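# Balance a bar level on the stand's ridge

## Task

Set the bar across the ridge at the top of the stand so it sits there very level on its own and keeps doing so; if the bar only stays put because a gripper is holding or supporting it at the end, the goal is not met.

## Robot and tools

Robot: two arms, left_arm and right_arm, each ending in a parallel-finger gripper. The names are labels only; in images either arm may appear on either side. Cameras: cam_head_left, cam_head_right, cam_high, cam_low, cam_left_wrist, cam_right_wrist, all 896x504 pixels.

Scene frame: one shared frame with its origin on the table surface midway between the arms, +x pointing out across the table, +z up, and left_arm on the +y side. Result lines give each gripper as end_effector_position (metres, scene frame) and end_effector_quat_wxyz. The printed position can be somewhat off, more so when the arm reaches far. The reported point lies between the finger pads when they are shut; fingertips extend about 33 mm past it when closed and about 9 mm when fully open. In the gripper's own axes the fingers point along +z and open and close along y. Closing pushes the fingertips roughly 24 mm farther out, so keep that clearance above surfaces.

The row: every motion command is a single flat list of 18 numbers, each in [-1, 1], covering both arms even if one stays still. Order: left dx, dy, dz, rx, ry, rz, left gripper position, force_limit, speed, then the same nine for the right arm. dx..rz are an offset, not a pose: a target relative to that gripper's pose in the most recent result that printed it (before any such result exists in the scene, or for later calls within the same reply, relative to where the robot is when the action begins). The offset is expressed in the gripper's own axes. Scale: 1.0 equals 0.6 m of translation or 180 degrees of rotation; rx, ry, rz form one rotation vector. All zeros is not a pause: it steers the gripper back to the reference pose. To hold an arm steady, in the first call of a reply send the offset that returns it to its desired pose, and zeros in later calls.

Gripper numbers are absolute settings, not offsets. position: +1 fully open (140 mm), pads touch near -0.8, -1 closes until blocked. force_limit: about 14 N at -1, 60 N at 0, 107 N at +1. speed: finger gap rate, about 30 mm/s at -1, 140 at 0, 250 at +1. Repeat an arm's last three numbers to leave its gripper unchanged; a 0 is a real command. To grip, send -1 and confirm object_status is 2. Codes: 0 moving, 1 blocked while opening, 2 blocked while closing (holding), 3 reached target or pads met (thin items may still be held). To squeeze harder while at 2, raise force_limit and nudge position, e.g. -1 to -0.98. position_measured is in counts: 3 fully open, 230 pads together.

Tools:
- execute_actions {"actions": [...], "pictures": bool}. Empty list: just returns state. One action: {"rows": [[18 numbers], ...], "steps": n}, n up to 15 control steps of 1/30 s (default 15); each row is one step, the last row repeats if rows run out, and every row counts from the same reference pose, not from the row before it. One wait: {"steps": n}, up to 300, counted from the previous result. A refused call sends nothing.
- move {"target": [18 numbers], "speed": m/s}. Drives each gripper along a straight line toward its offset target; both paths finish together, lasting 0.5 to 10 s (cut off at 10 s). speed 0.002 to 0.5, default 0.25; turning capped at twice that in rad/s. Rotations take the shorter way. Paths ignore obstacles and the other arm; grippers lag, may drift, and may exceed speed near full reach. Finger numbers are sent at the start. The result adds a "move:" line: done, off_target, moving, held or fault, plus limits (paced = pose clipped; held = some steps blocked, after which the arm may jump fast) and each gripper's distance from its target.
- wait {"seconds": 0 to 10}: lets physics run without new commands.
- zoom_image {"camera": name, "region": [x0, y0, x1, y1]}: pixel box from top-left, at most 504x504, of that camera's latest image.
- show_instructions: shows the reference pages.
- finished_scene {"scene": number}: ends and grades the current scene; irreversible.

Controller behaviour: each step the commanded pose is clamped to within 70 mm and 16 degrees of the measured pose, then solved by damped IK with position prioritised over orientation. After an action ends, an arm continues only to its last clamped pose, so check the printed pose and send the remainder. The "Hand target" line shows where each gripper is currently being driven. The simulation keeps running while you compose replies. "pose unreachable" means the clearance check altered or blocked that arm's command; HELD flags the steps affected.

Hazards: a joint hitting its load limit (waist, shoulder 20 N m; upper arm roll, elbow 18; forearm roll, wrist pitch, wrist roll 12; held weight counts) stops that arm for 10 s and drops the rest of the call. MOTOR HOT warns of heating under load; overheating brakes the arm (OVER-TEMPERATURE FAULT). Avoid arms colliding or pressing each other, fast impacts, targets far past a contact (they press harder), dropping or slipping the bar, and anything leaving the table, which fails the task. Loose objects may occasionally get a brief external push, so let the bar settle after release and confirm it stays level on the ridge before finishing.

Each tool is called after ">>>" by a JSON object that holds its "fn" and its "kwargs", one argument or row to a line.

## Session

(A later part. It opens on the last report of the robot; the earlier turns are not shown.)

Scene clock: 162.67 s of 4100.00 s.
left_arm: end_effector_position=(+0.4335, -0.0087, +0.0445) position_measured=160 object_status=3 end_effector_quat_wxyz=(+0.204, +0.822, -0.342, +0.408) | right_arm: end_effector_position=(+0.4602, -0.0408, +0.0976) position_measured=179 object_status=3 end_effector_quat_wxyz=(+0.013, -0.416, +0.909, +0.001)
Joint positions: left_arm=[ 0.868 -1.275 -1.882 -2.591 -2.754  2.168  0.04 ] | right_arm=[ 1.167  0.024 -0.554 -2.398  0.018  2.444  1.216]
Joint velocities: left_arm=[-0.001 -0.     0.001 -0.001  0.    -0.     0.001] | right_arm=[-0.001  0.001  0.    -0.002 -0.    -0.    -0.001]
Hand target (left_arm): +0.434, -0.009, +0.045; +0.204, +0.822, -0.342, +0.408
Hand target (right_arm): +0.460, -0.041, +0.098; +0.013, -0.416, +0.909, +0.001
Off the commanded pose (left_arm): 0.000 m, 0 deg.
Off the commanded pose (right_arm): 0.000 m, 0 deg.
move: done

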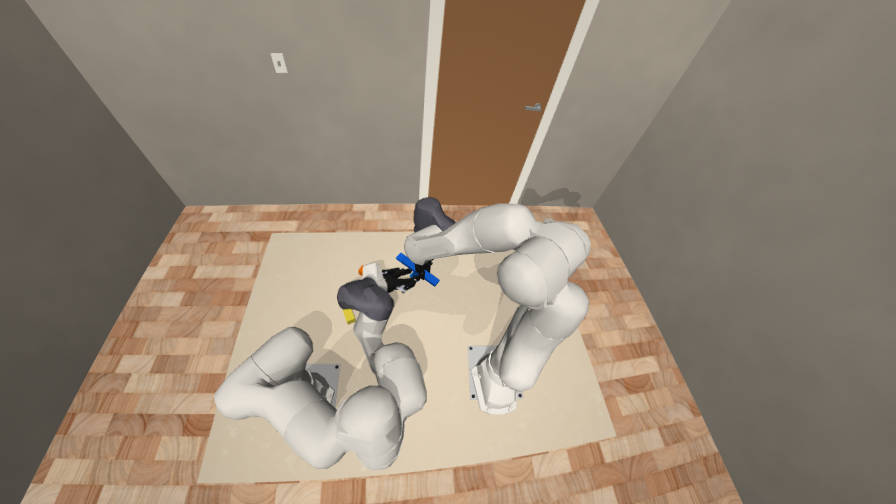

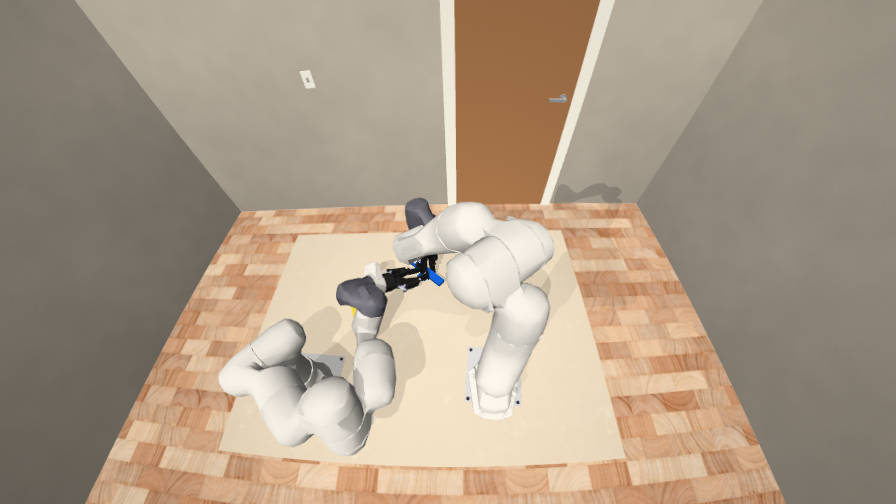

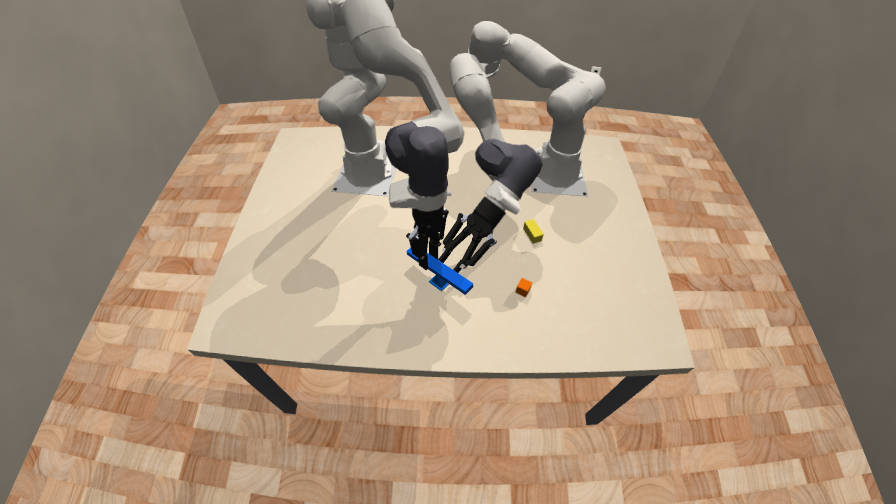

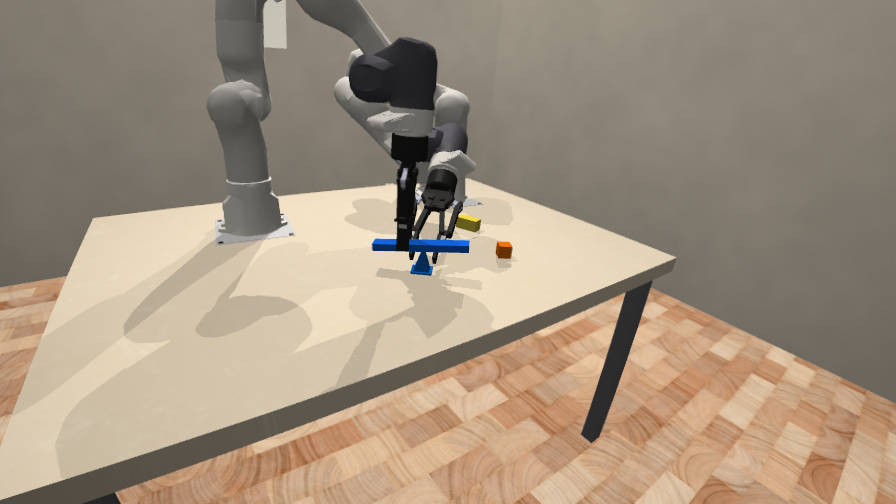

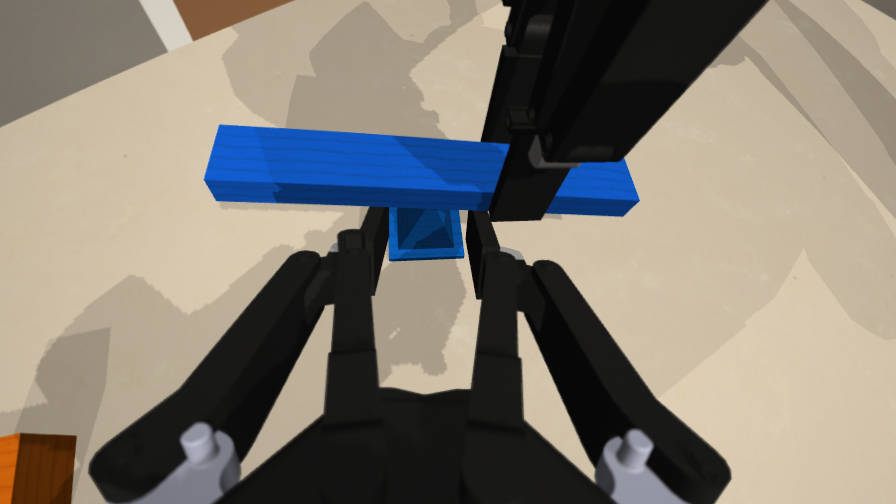

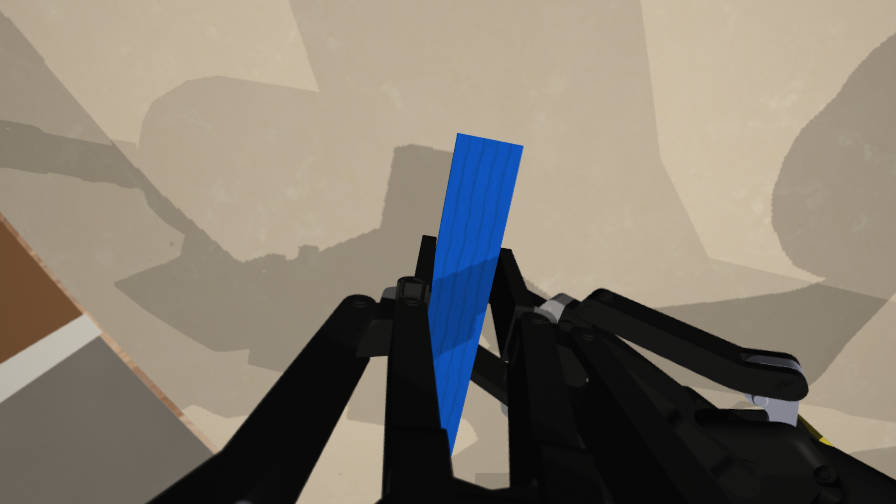

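Tips toward the gripped end. See where it settled.

>>> {"fn": "wait", "kwargs": {
  "seconds": 0.3
}}

>>> {"fn": "zoom_image", "kwargs": {
  "camera": "cam_low",
  "region": [360,200,490,290]
}}

Scene clock: 164.50 s of 4100.00 s.
left_arm: end_effector_position=(+0.4335, -0.0087, +0.0445) position_measured=160 object_status=3 end_effector_quat_wxyz=(+0.204, +0.822, -0.342, +0.408) | right_arm: end_effector_position=(+0.4602, -0.0408, +0.0976) position_measured=179 object_status=3 end_effector_quat_wxyz=(+0.013, -0.416, +0.909, +0.001)
Joint positions: left_arm=[ 0.868 -1.275 -1.882 -2.591 -2.754  2.168  0.04 ] | right_arm=[ 1.167  0.024 -0.554 -2.398  0.018  2.444  1.216]
Joint velocities: left_arm=[ 0.001  0.001  0.001 -0.001  0.    -0.001  0.001] | right_arm=[-0.    -0.    -0.    -0.    -0.001  0.001  0.001]
Hand target (left_arm): +0.434, -0.009, +0.045; +0.204, +0.822, -0.342, +0.408
Hand target (right_arm): +0.460, -0.041, +0.098; +0.013, -0.416, +0.909, +0.001
Off the commanded pose (left_arm): 0.000 m, 0 deg.
Off the commanded pose (right_arm): 0.000 m, 0 deg.
Steps of this call (steps 1 to 55: nothing new was sent). Readings (end_effector_position | what the end effector reports):
1: left_arm (+0.4335, -0.0087, +0.0445) | right_arm (+0.4602, -0.0408, +0.0976) | left_arm position_measured=160 object_status=3 | right_arm position_measured=179 object_status=3
2: left_arm (+0.4335, -0.0087, +0.0445) | right_arm (+0.4602, -0.0408, +0.0976) | left_arm position_measured=160 object_status=3 | right_arm position_measured=179 object_status=3
4: left_arm (+0.4335, -0.0087, +0.0445) | right_arm (+0.4602, -0.0408, +0.0976) | left_arm position_measured=160 object_status=3 | right_arm position_measured=179 object_status=3
8: left_arm (+0.4335, -0.0087, +0.0445) | right_arm (+0.4602, -0.0408, +0.0976) | left_arm position_measured=160 object_status=3 | right_arm position_measured=179 object_status=3
55: the state above

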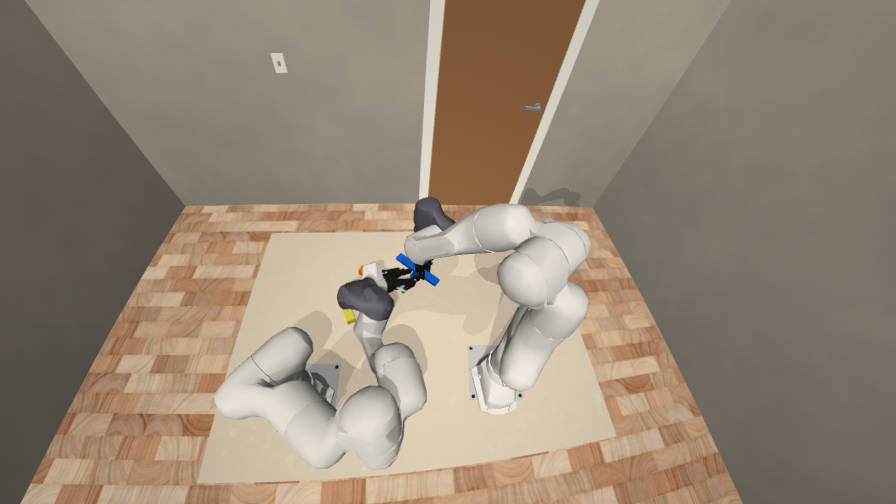

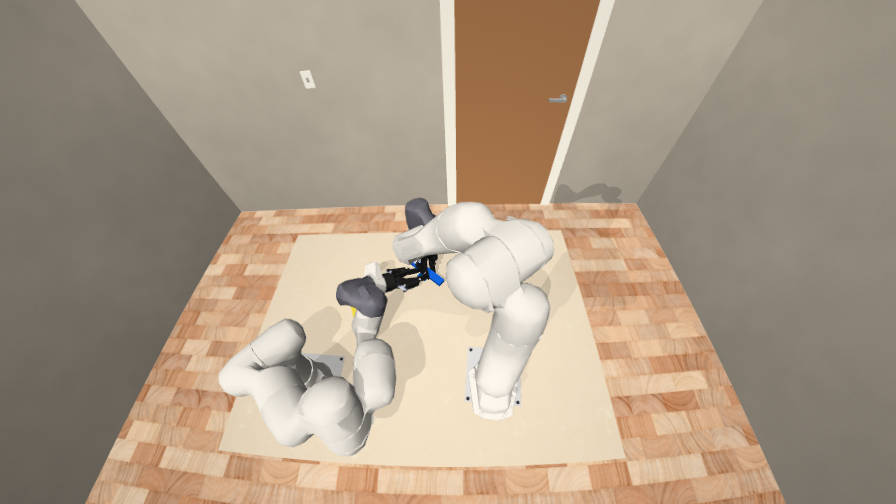

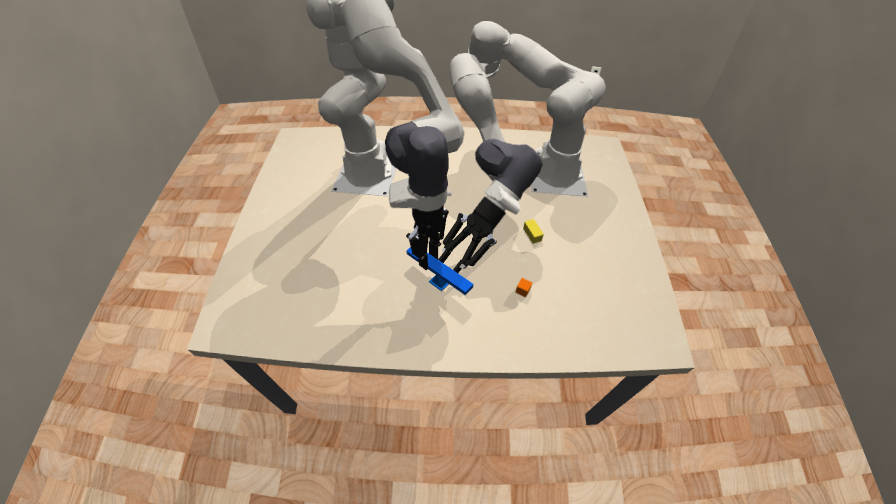

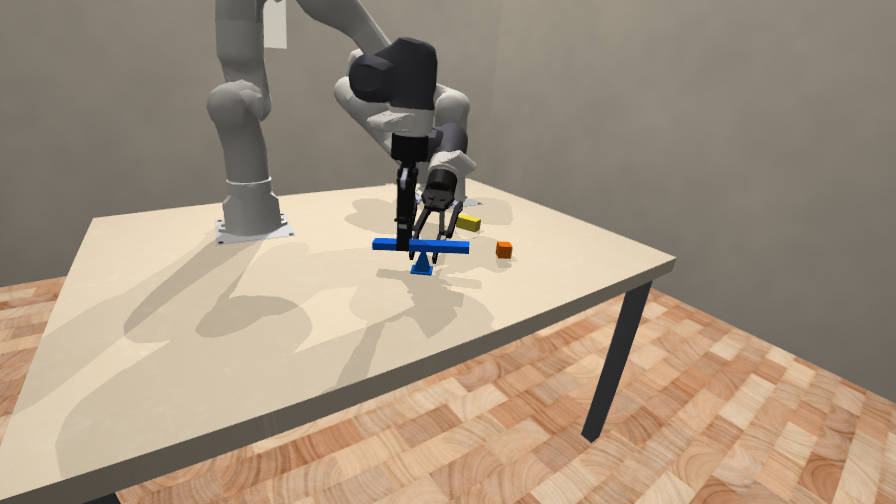

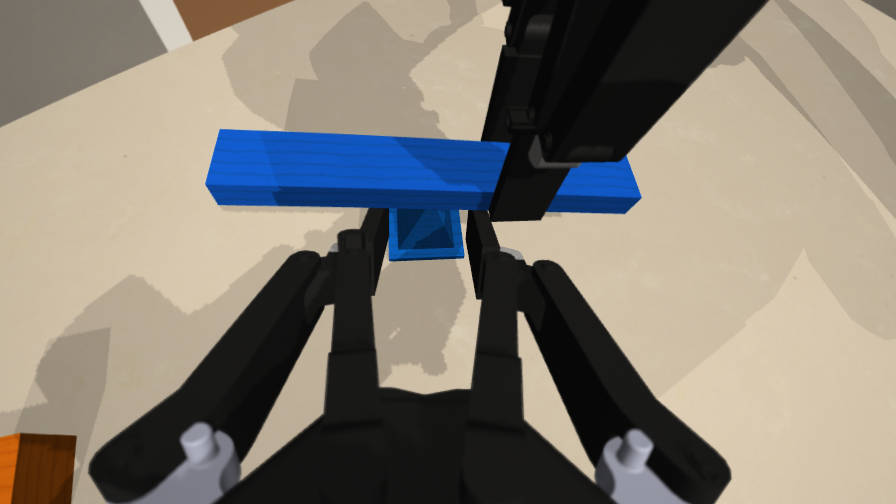

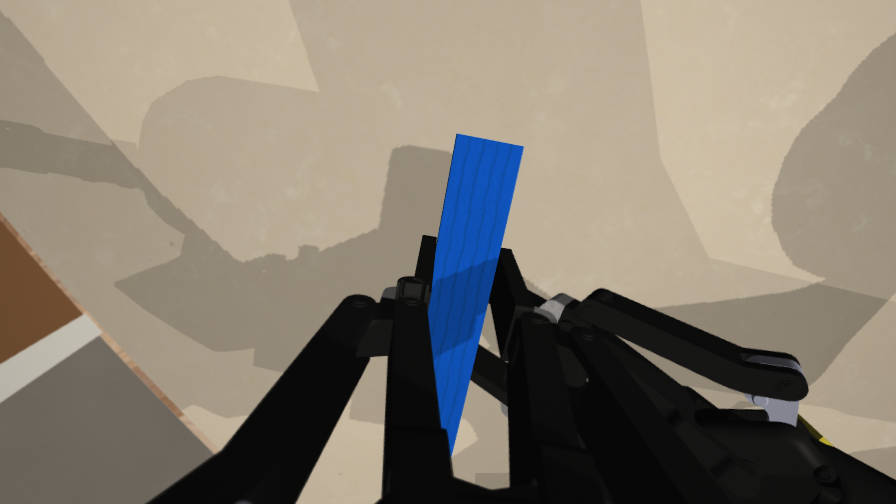

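Region (360, 200, 490, 290) of cam_low's 896x504 image, scaled by 3.877, with more detail than that image has; it fills the top 349 rows of this view, and the rest is white.

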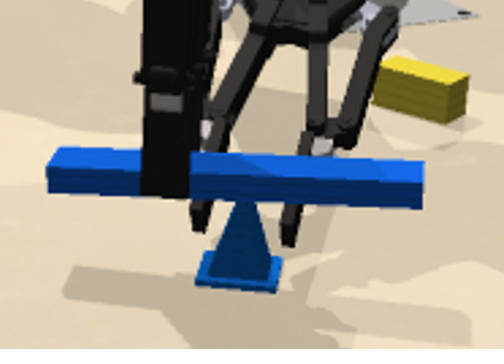

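>>> {"fn": "move", "kwargs": {
  "target": [-0.006,0,0.004,0,0,0,-0.25,-0.8,-0.8,0,0,0,0,0,0,-0.4,-0.3,-1],
  "speed": 0.01
}}

>>> {"fn": "zoom_image", "kwargs": {
  "camera": "cam_low",
  "region": [360,200,490,290]
}}

Scene clock: 167.87 s of 4100.00 s.
left_arm: end_effector_position=(+0.4327, -0.0079, +0.0400) position_measured=160 object_status=3 end_effector_quat_wxyz=(+0.203, +0.823, -0.342, +0.406) | right_arm: end_effector_position=(+0.4602, -0.0408, +0.0976) position_measured=179 object_status=3 end_effector_quat_wxyz=(+0.013, -0.416, +0.909, +0.001)
Joint positions: left_arm=[ 0.871 -1.279 -1.893 -2.589 -2.762  2.168  0.04 ] | right_arm=[ 1.167  0.024 -0.554 -2.398  0.018  2.444  1.216]
Joint velocities: left_arm=[ 0.001 -0.004 -0.001 -0.    -0.004  0.001 -0.001] | right_arm=[-0.     0.     0.001 -0.001 -0.001 -0.     0.001]
Hand target (left_arm): +0.433, -0.009, +0.040; +0.204, +0.822, -0.342, +0.407
Hand target (right_arm): +0.460, -0.041, +0.098; +0.013, -0.416, +0.909, +0.001
Off the commanded pose (left_arm): 0.001 m, 0 deg.
Off the commanded pose (right_arm): 0.000 m, 0 deg.
move: done

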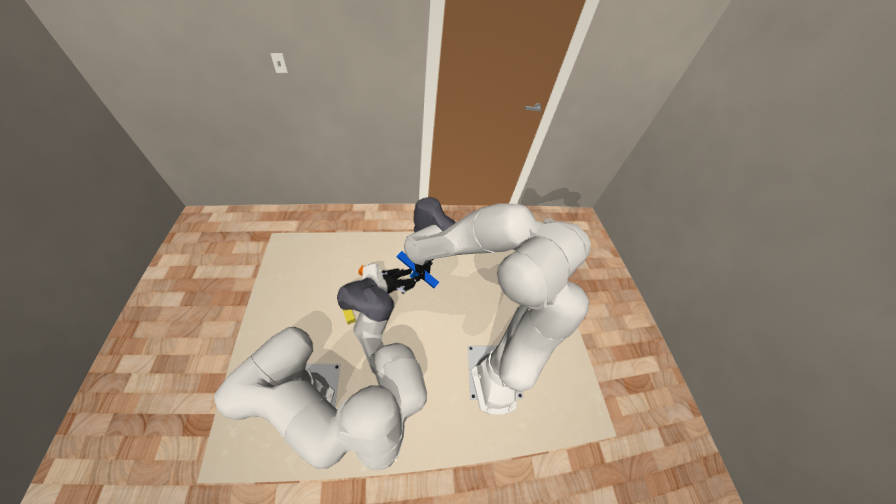

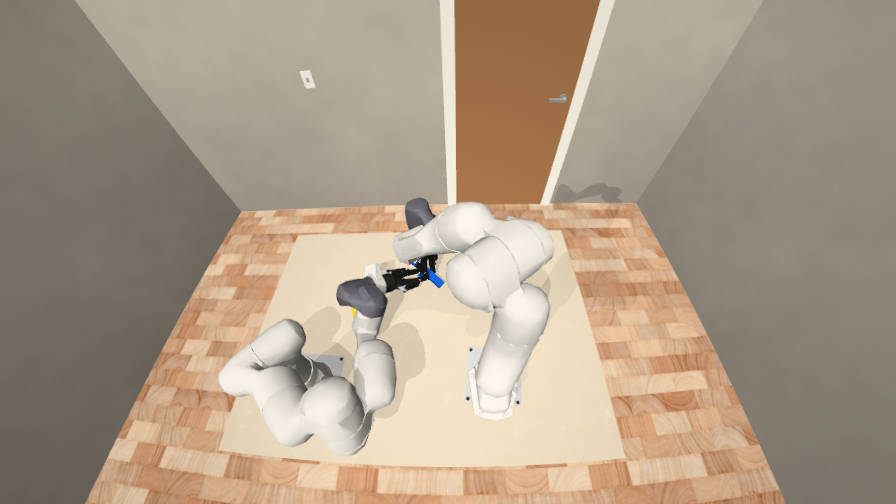

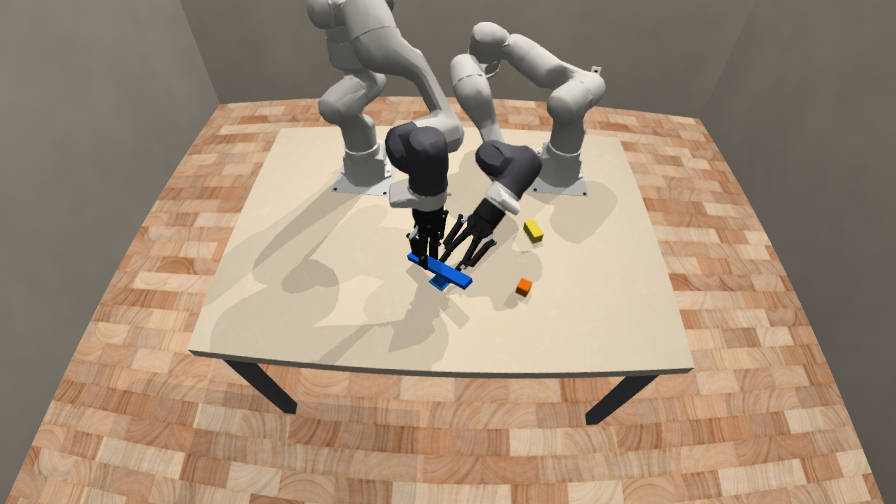

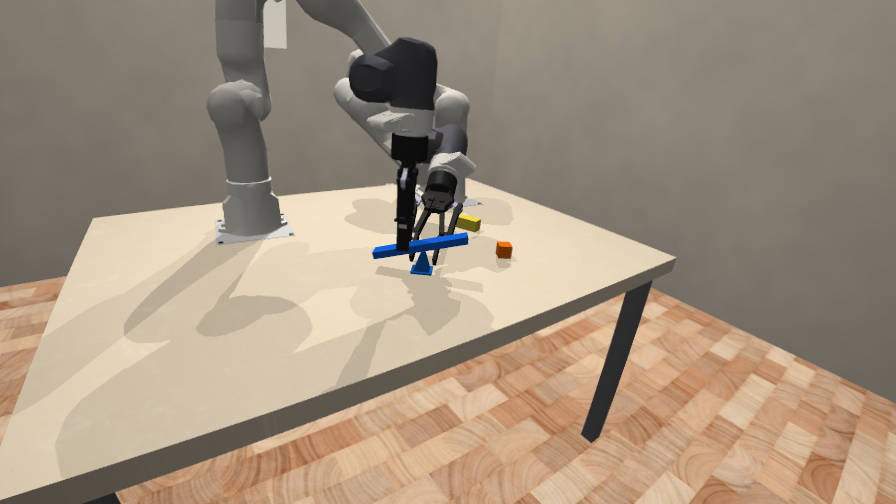

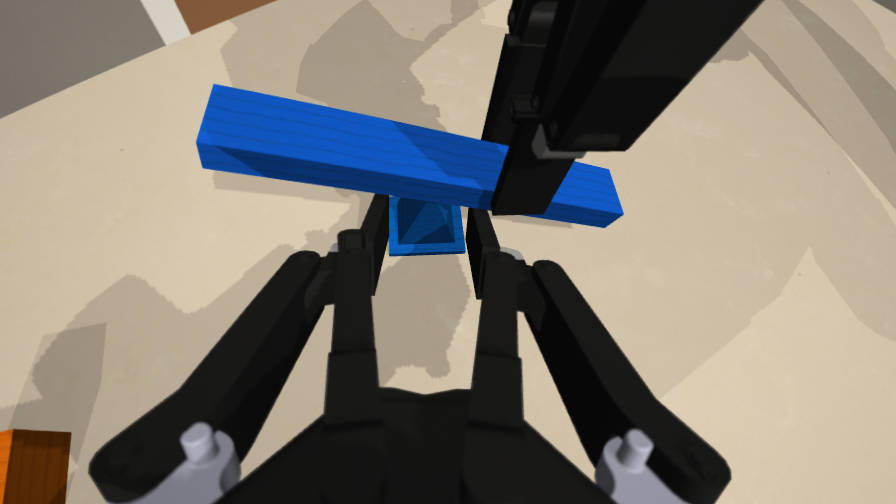

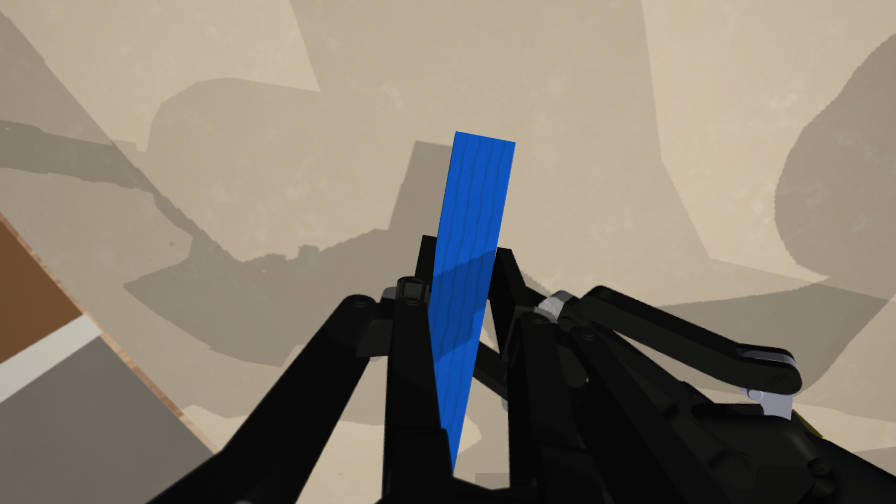

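Region (360, 200, 490, 290) of cam_low's 896x504 image, scaled by 3.877, with more detail than that image has; it fills the top 349 rows of this view, and the rest is white.

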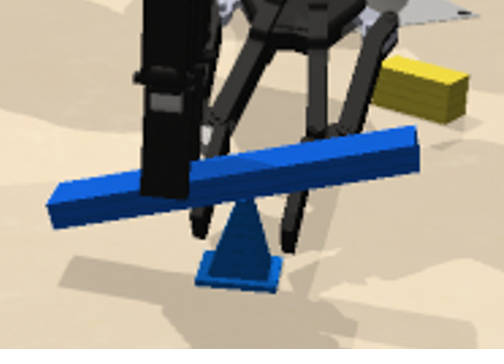

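>>> {"fn": "move", "kwargs": {
  "target": [0.011,0,-0.0073,0,0,0,-0.25,-0.8,-0.8,0,0,0,0,0,0,-0.4,-0.3,-1],
  "speed": 0.01
}}

Scene clock: 170.30 s of 4100.00 s.
left_arm: end_effector_position=(+0.4321, -0.0077, +0.0453) position_measured=160 object_status=3 end_effector_quat_wxyz=(+0.202, +0.823, -0.344, +0.405) | right_arm: end_effector_position=(+0.4606, -0.0408, +0.0978) position_measured=179 object_status=3 end_effector_quat_wxyz=(+0.013, -0.416, +0.909, +0.001)
Joint positions: left_arm=[ 0.865 -1.269 -1.876 -2.595 -2.74   2.169  0.04 ] | right_arm=[ 1.167  0.024 -0.554 -2.398  0.018  2.445  1.216]
Joint velocities: left_arm=[-0.001  0.005  0.003  0.     0.006  0.003 -0.001] | right_arm=[-0.001 -0.001 -0.001  0.     0.001 -0.     0.001]
Hand target (left_arm): +0.433, -0.008, +0.048; +0.203, +0.823, -0.342, +0.406
Hand target (right_arm): +0.460, -0.041, +0.098; +0.013, -0.416, +0.909, +0.001
Off the commanded pose (left_arm): 0.003 m, 0 deg.
Off the commanded pose (right_arm): 0.000 m, 0 deg.
move: done

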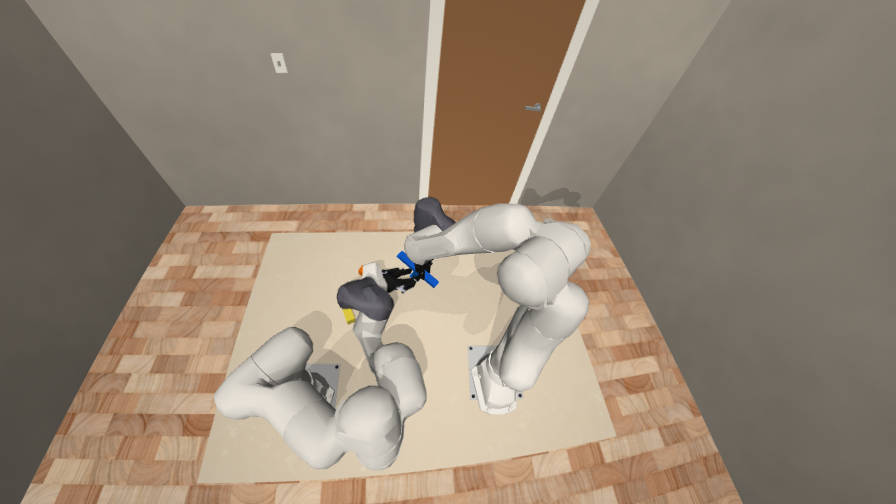

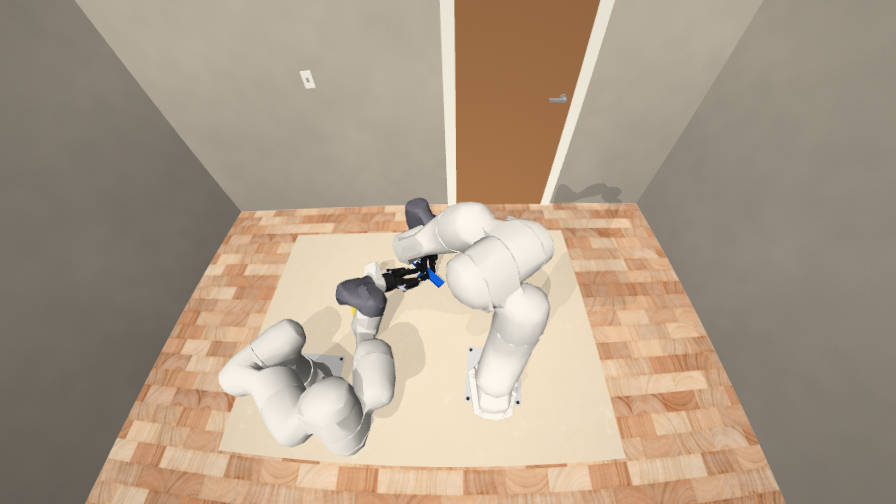

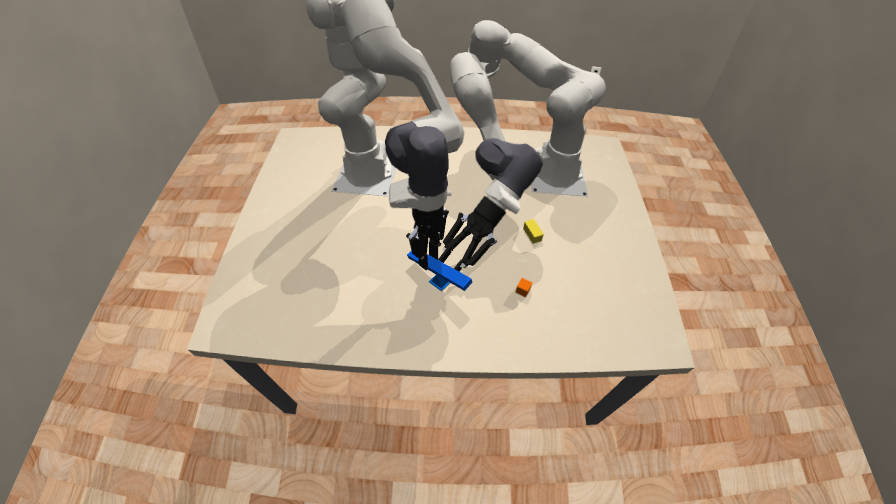

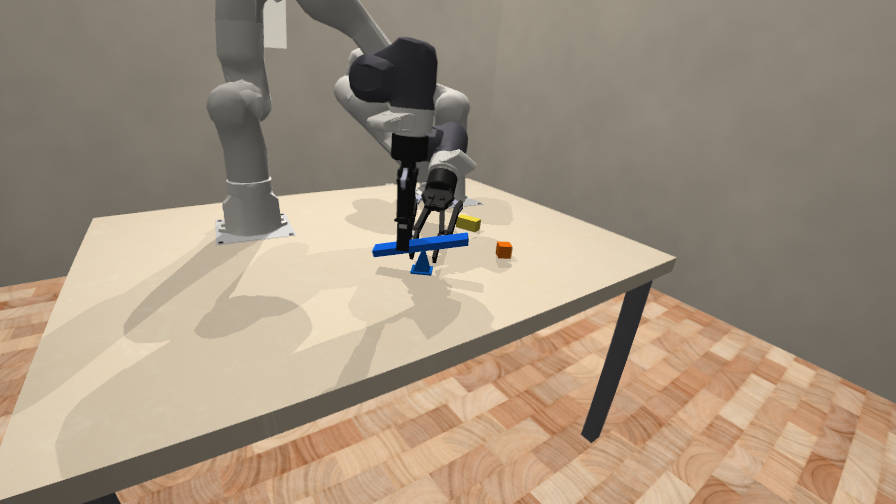

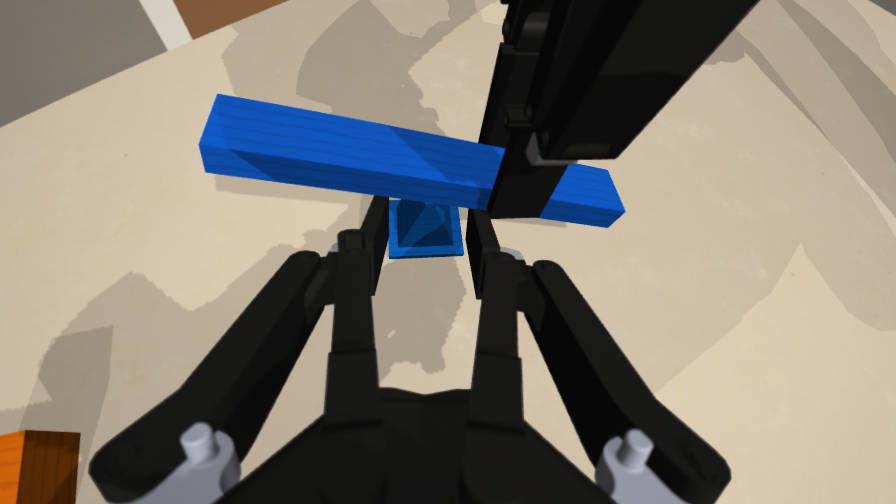

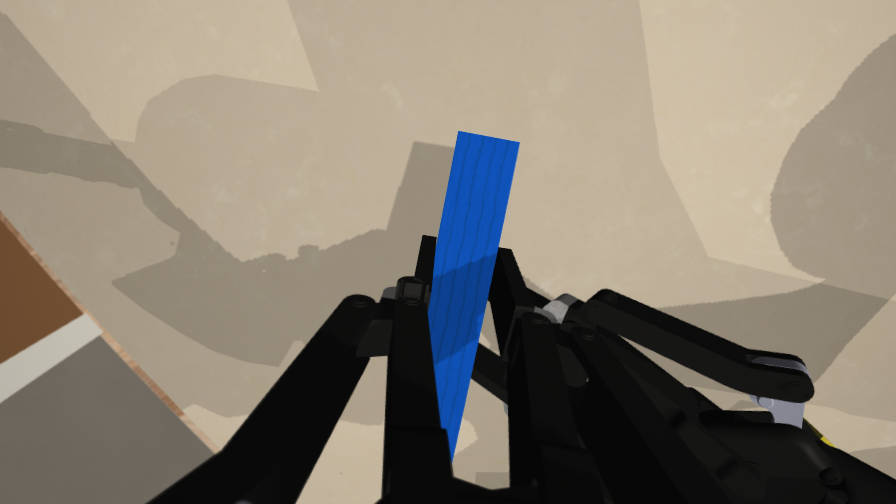

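>>> {"fn": "move", "kwargs": {
  "target": [0.0055,0,0.0083,0,0,0,-0.25,-0.8,-0.8,0,0,0,0,0,0,-0.4,-0.3,-1],
  "speed": 0.01
}}

>>> {"fn": "zoom_image", "kwargs": {
  "camera": "cam_low",
  "region": [360,200,490,290]
}}

Scene clock: 173.90 s of 4100.00 s.
left_arm: end_effector_position=(+0.4349, -0.0099, +0.0433) position_measured=160 object_status=3 end_effector_quat_wxyz=(+0.201, +0.823, -0.345, +0.404) | right_arm: end_effector_position=(+0.4623, -0.0420, +0.0983) position_measured=179 object_status=3 end_effector_quat_wxyz=(+0.014, -0.414, +0.910, +0.001)
Joint positions: left_arm=[ 0.878 -1.27  -1.88  -2.581 -2.735  2.172  0.04 ] | right_arm=[ 1.165  0.024 -0.555 -2.397  0.018  2.446  1.216]
Joint velocities: left_arm=[ 0.004 -0.001 -0.001  0.003  0.003  0.004  0.   ] | right_arm=[-0.001 -0.    -0.    -0.     0.001  0.002  0.002]
Hand target (left_arm): +0.436, -0.012, +0.045; +0.202, +0.822, -0.344, +0.405
Hand target (right_arm): +0.461, -0.041, +0.098; +0.013, -0.416, +0.909, +0.001
Off the commanded pose (left_arm): 0.003 m, 0 deg.
Off the commanded pose (right_arm): 0.002 m, 0 deg.
move: done

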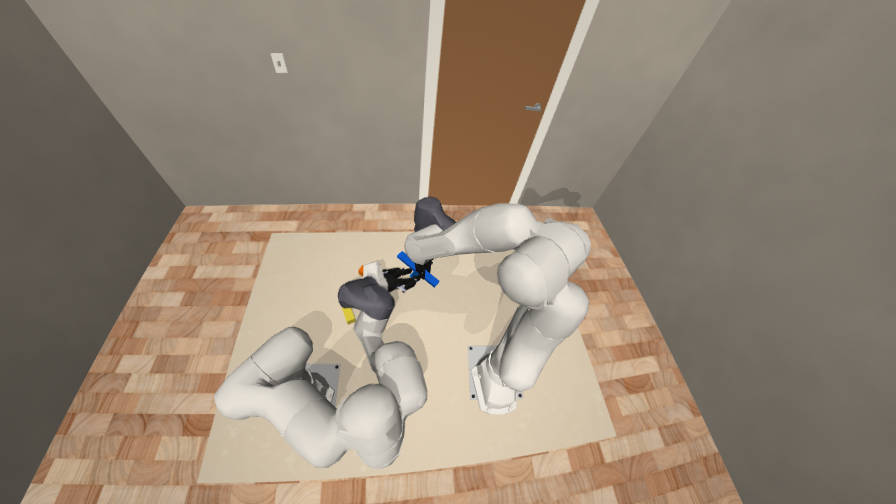

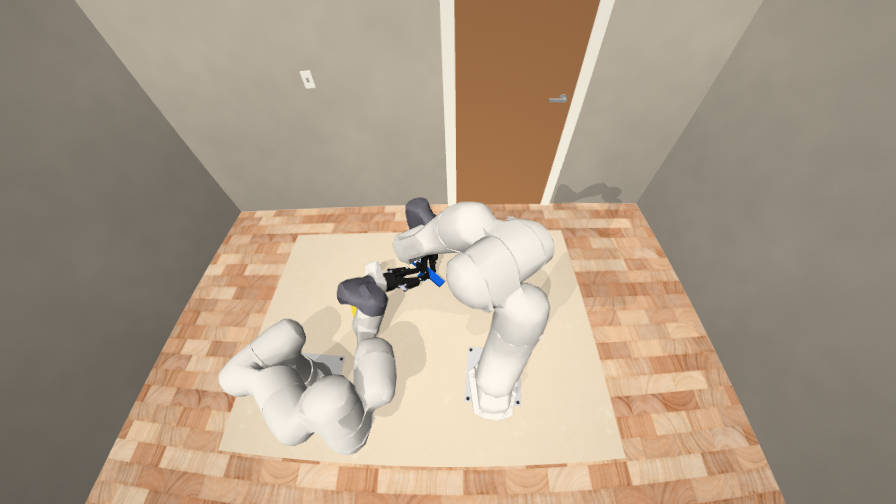

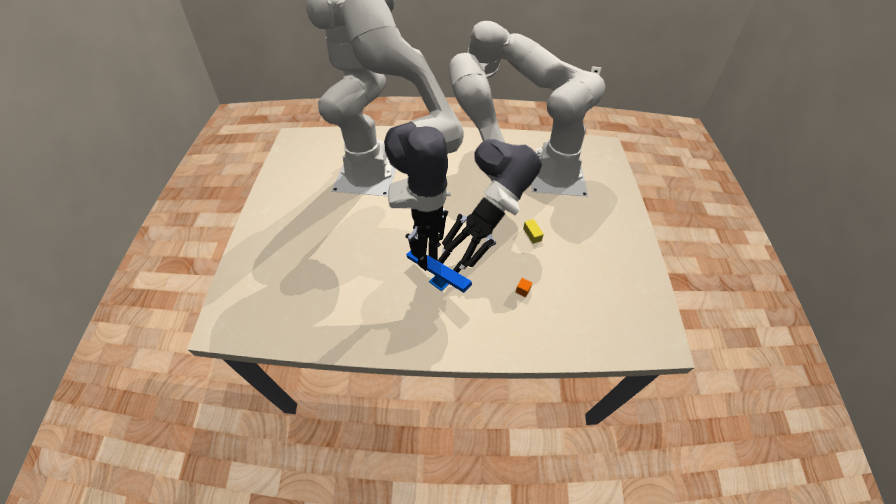

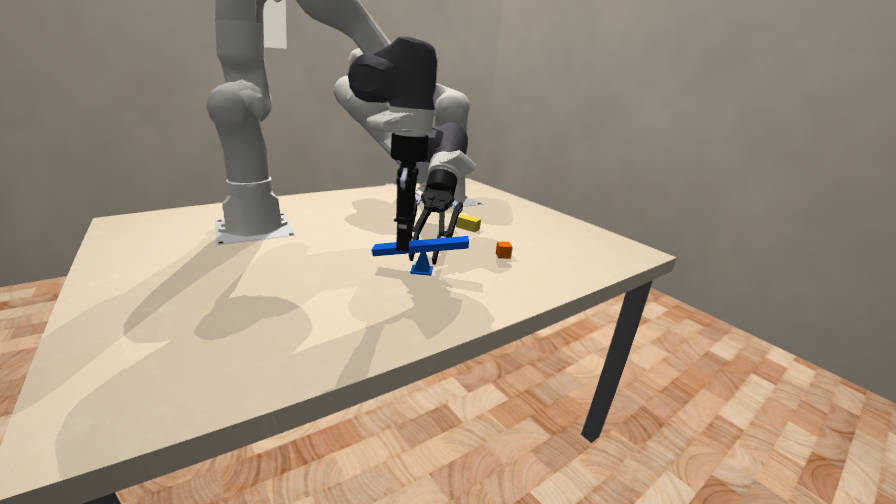

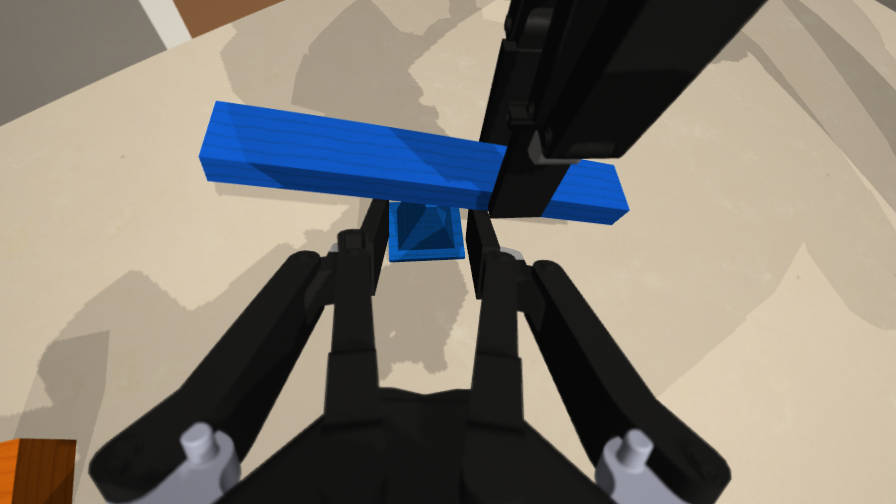

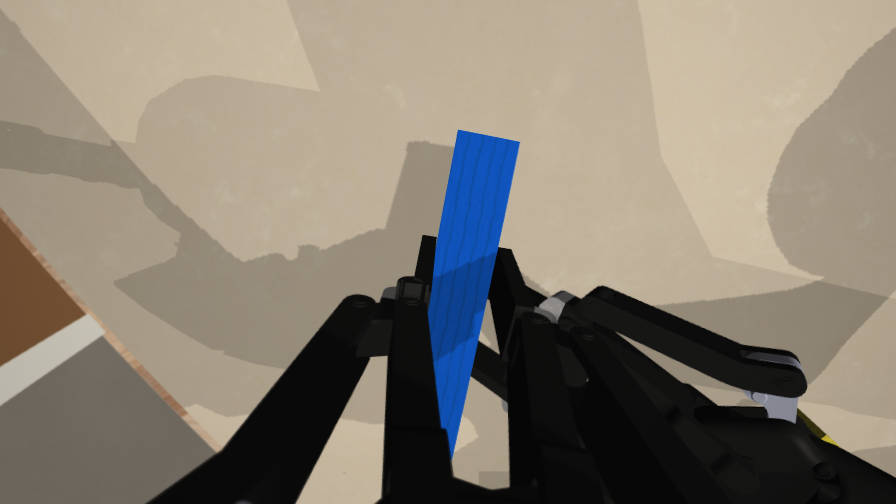

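Region (360, 200, 490, 290) of cam_low's 896x504 image, scaled by 3.877, with more detail than that image has; it fills the top 349 rows of this view, and the rest is white.

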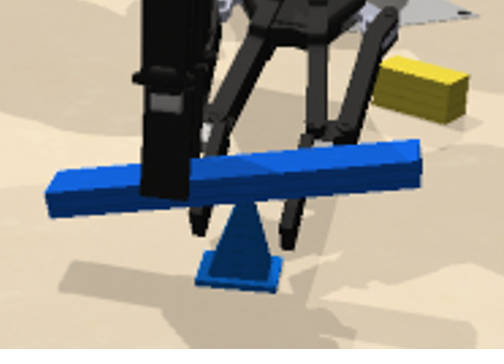

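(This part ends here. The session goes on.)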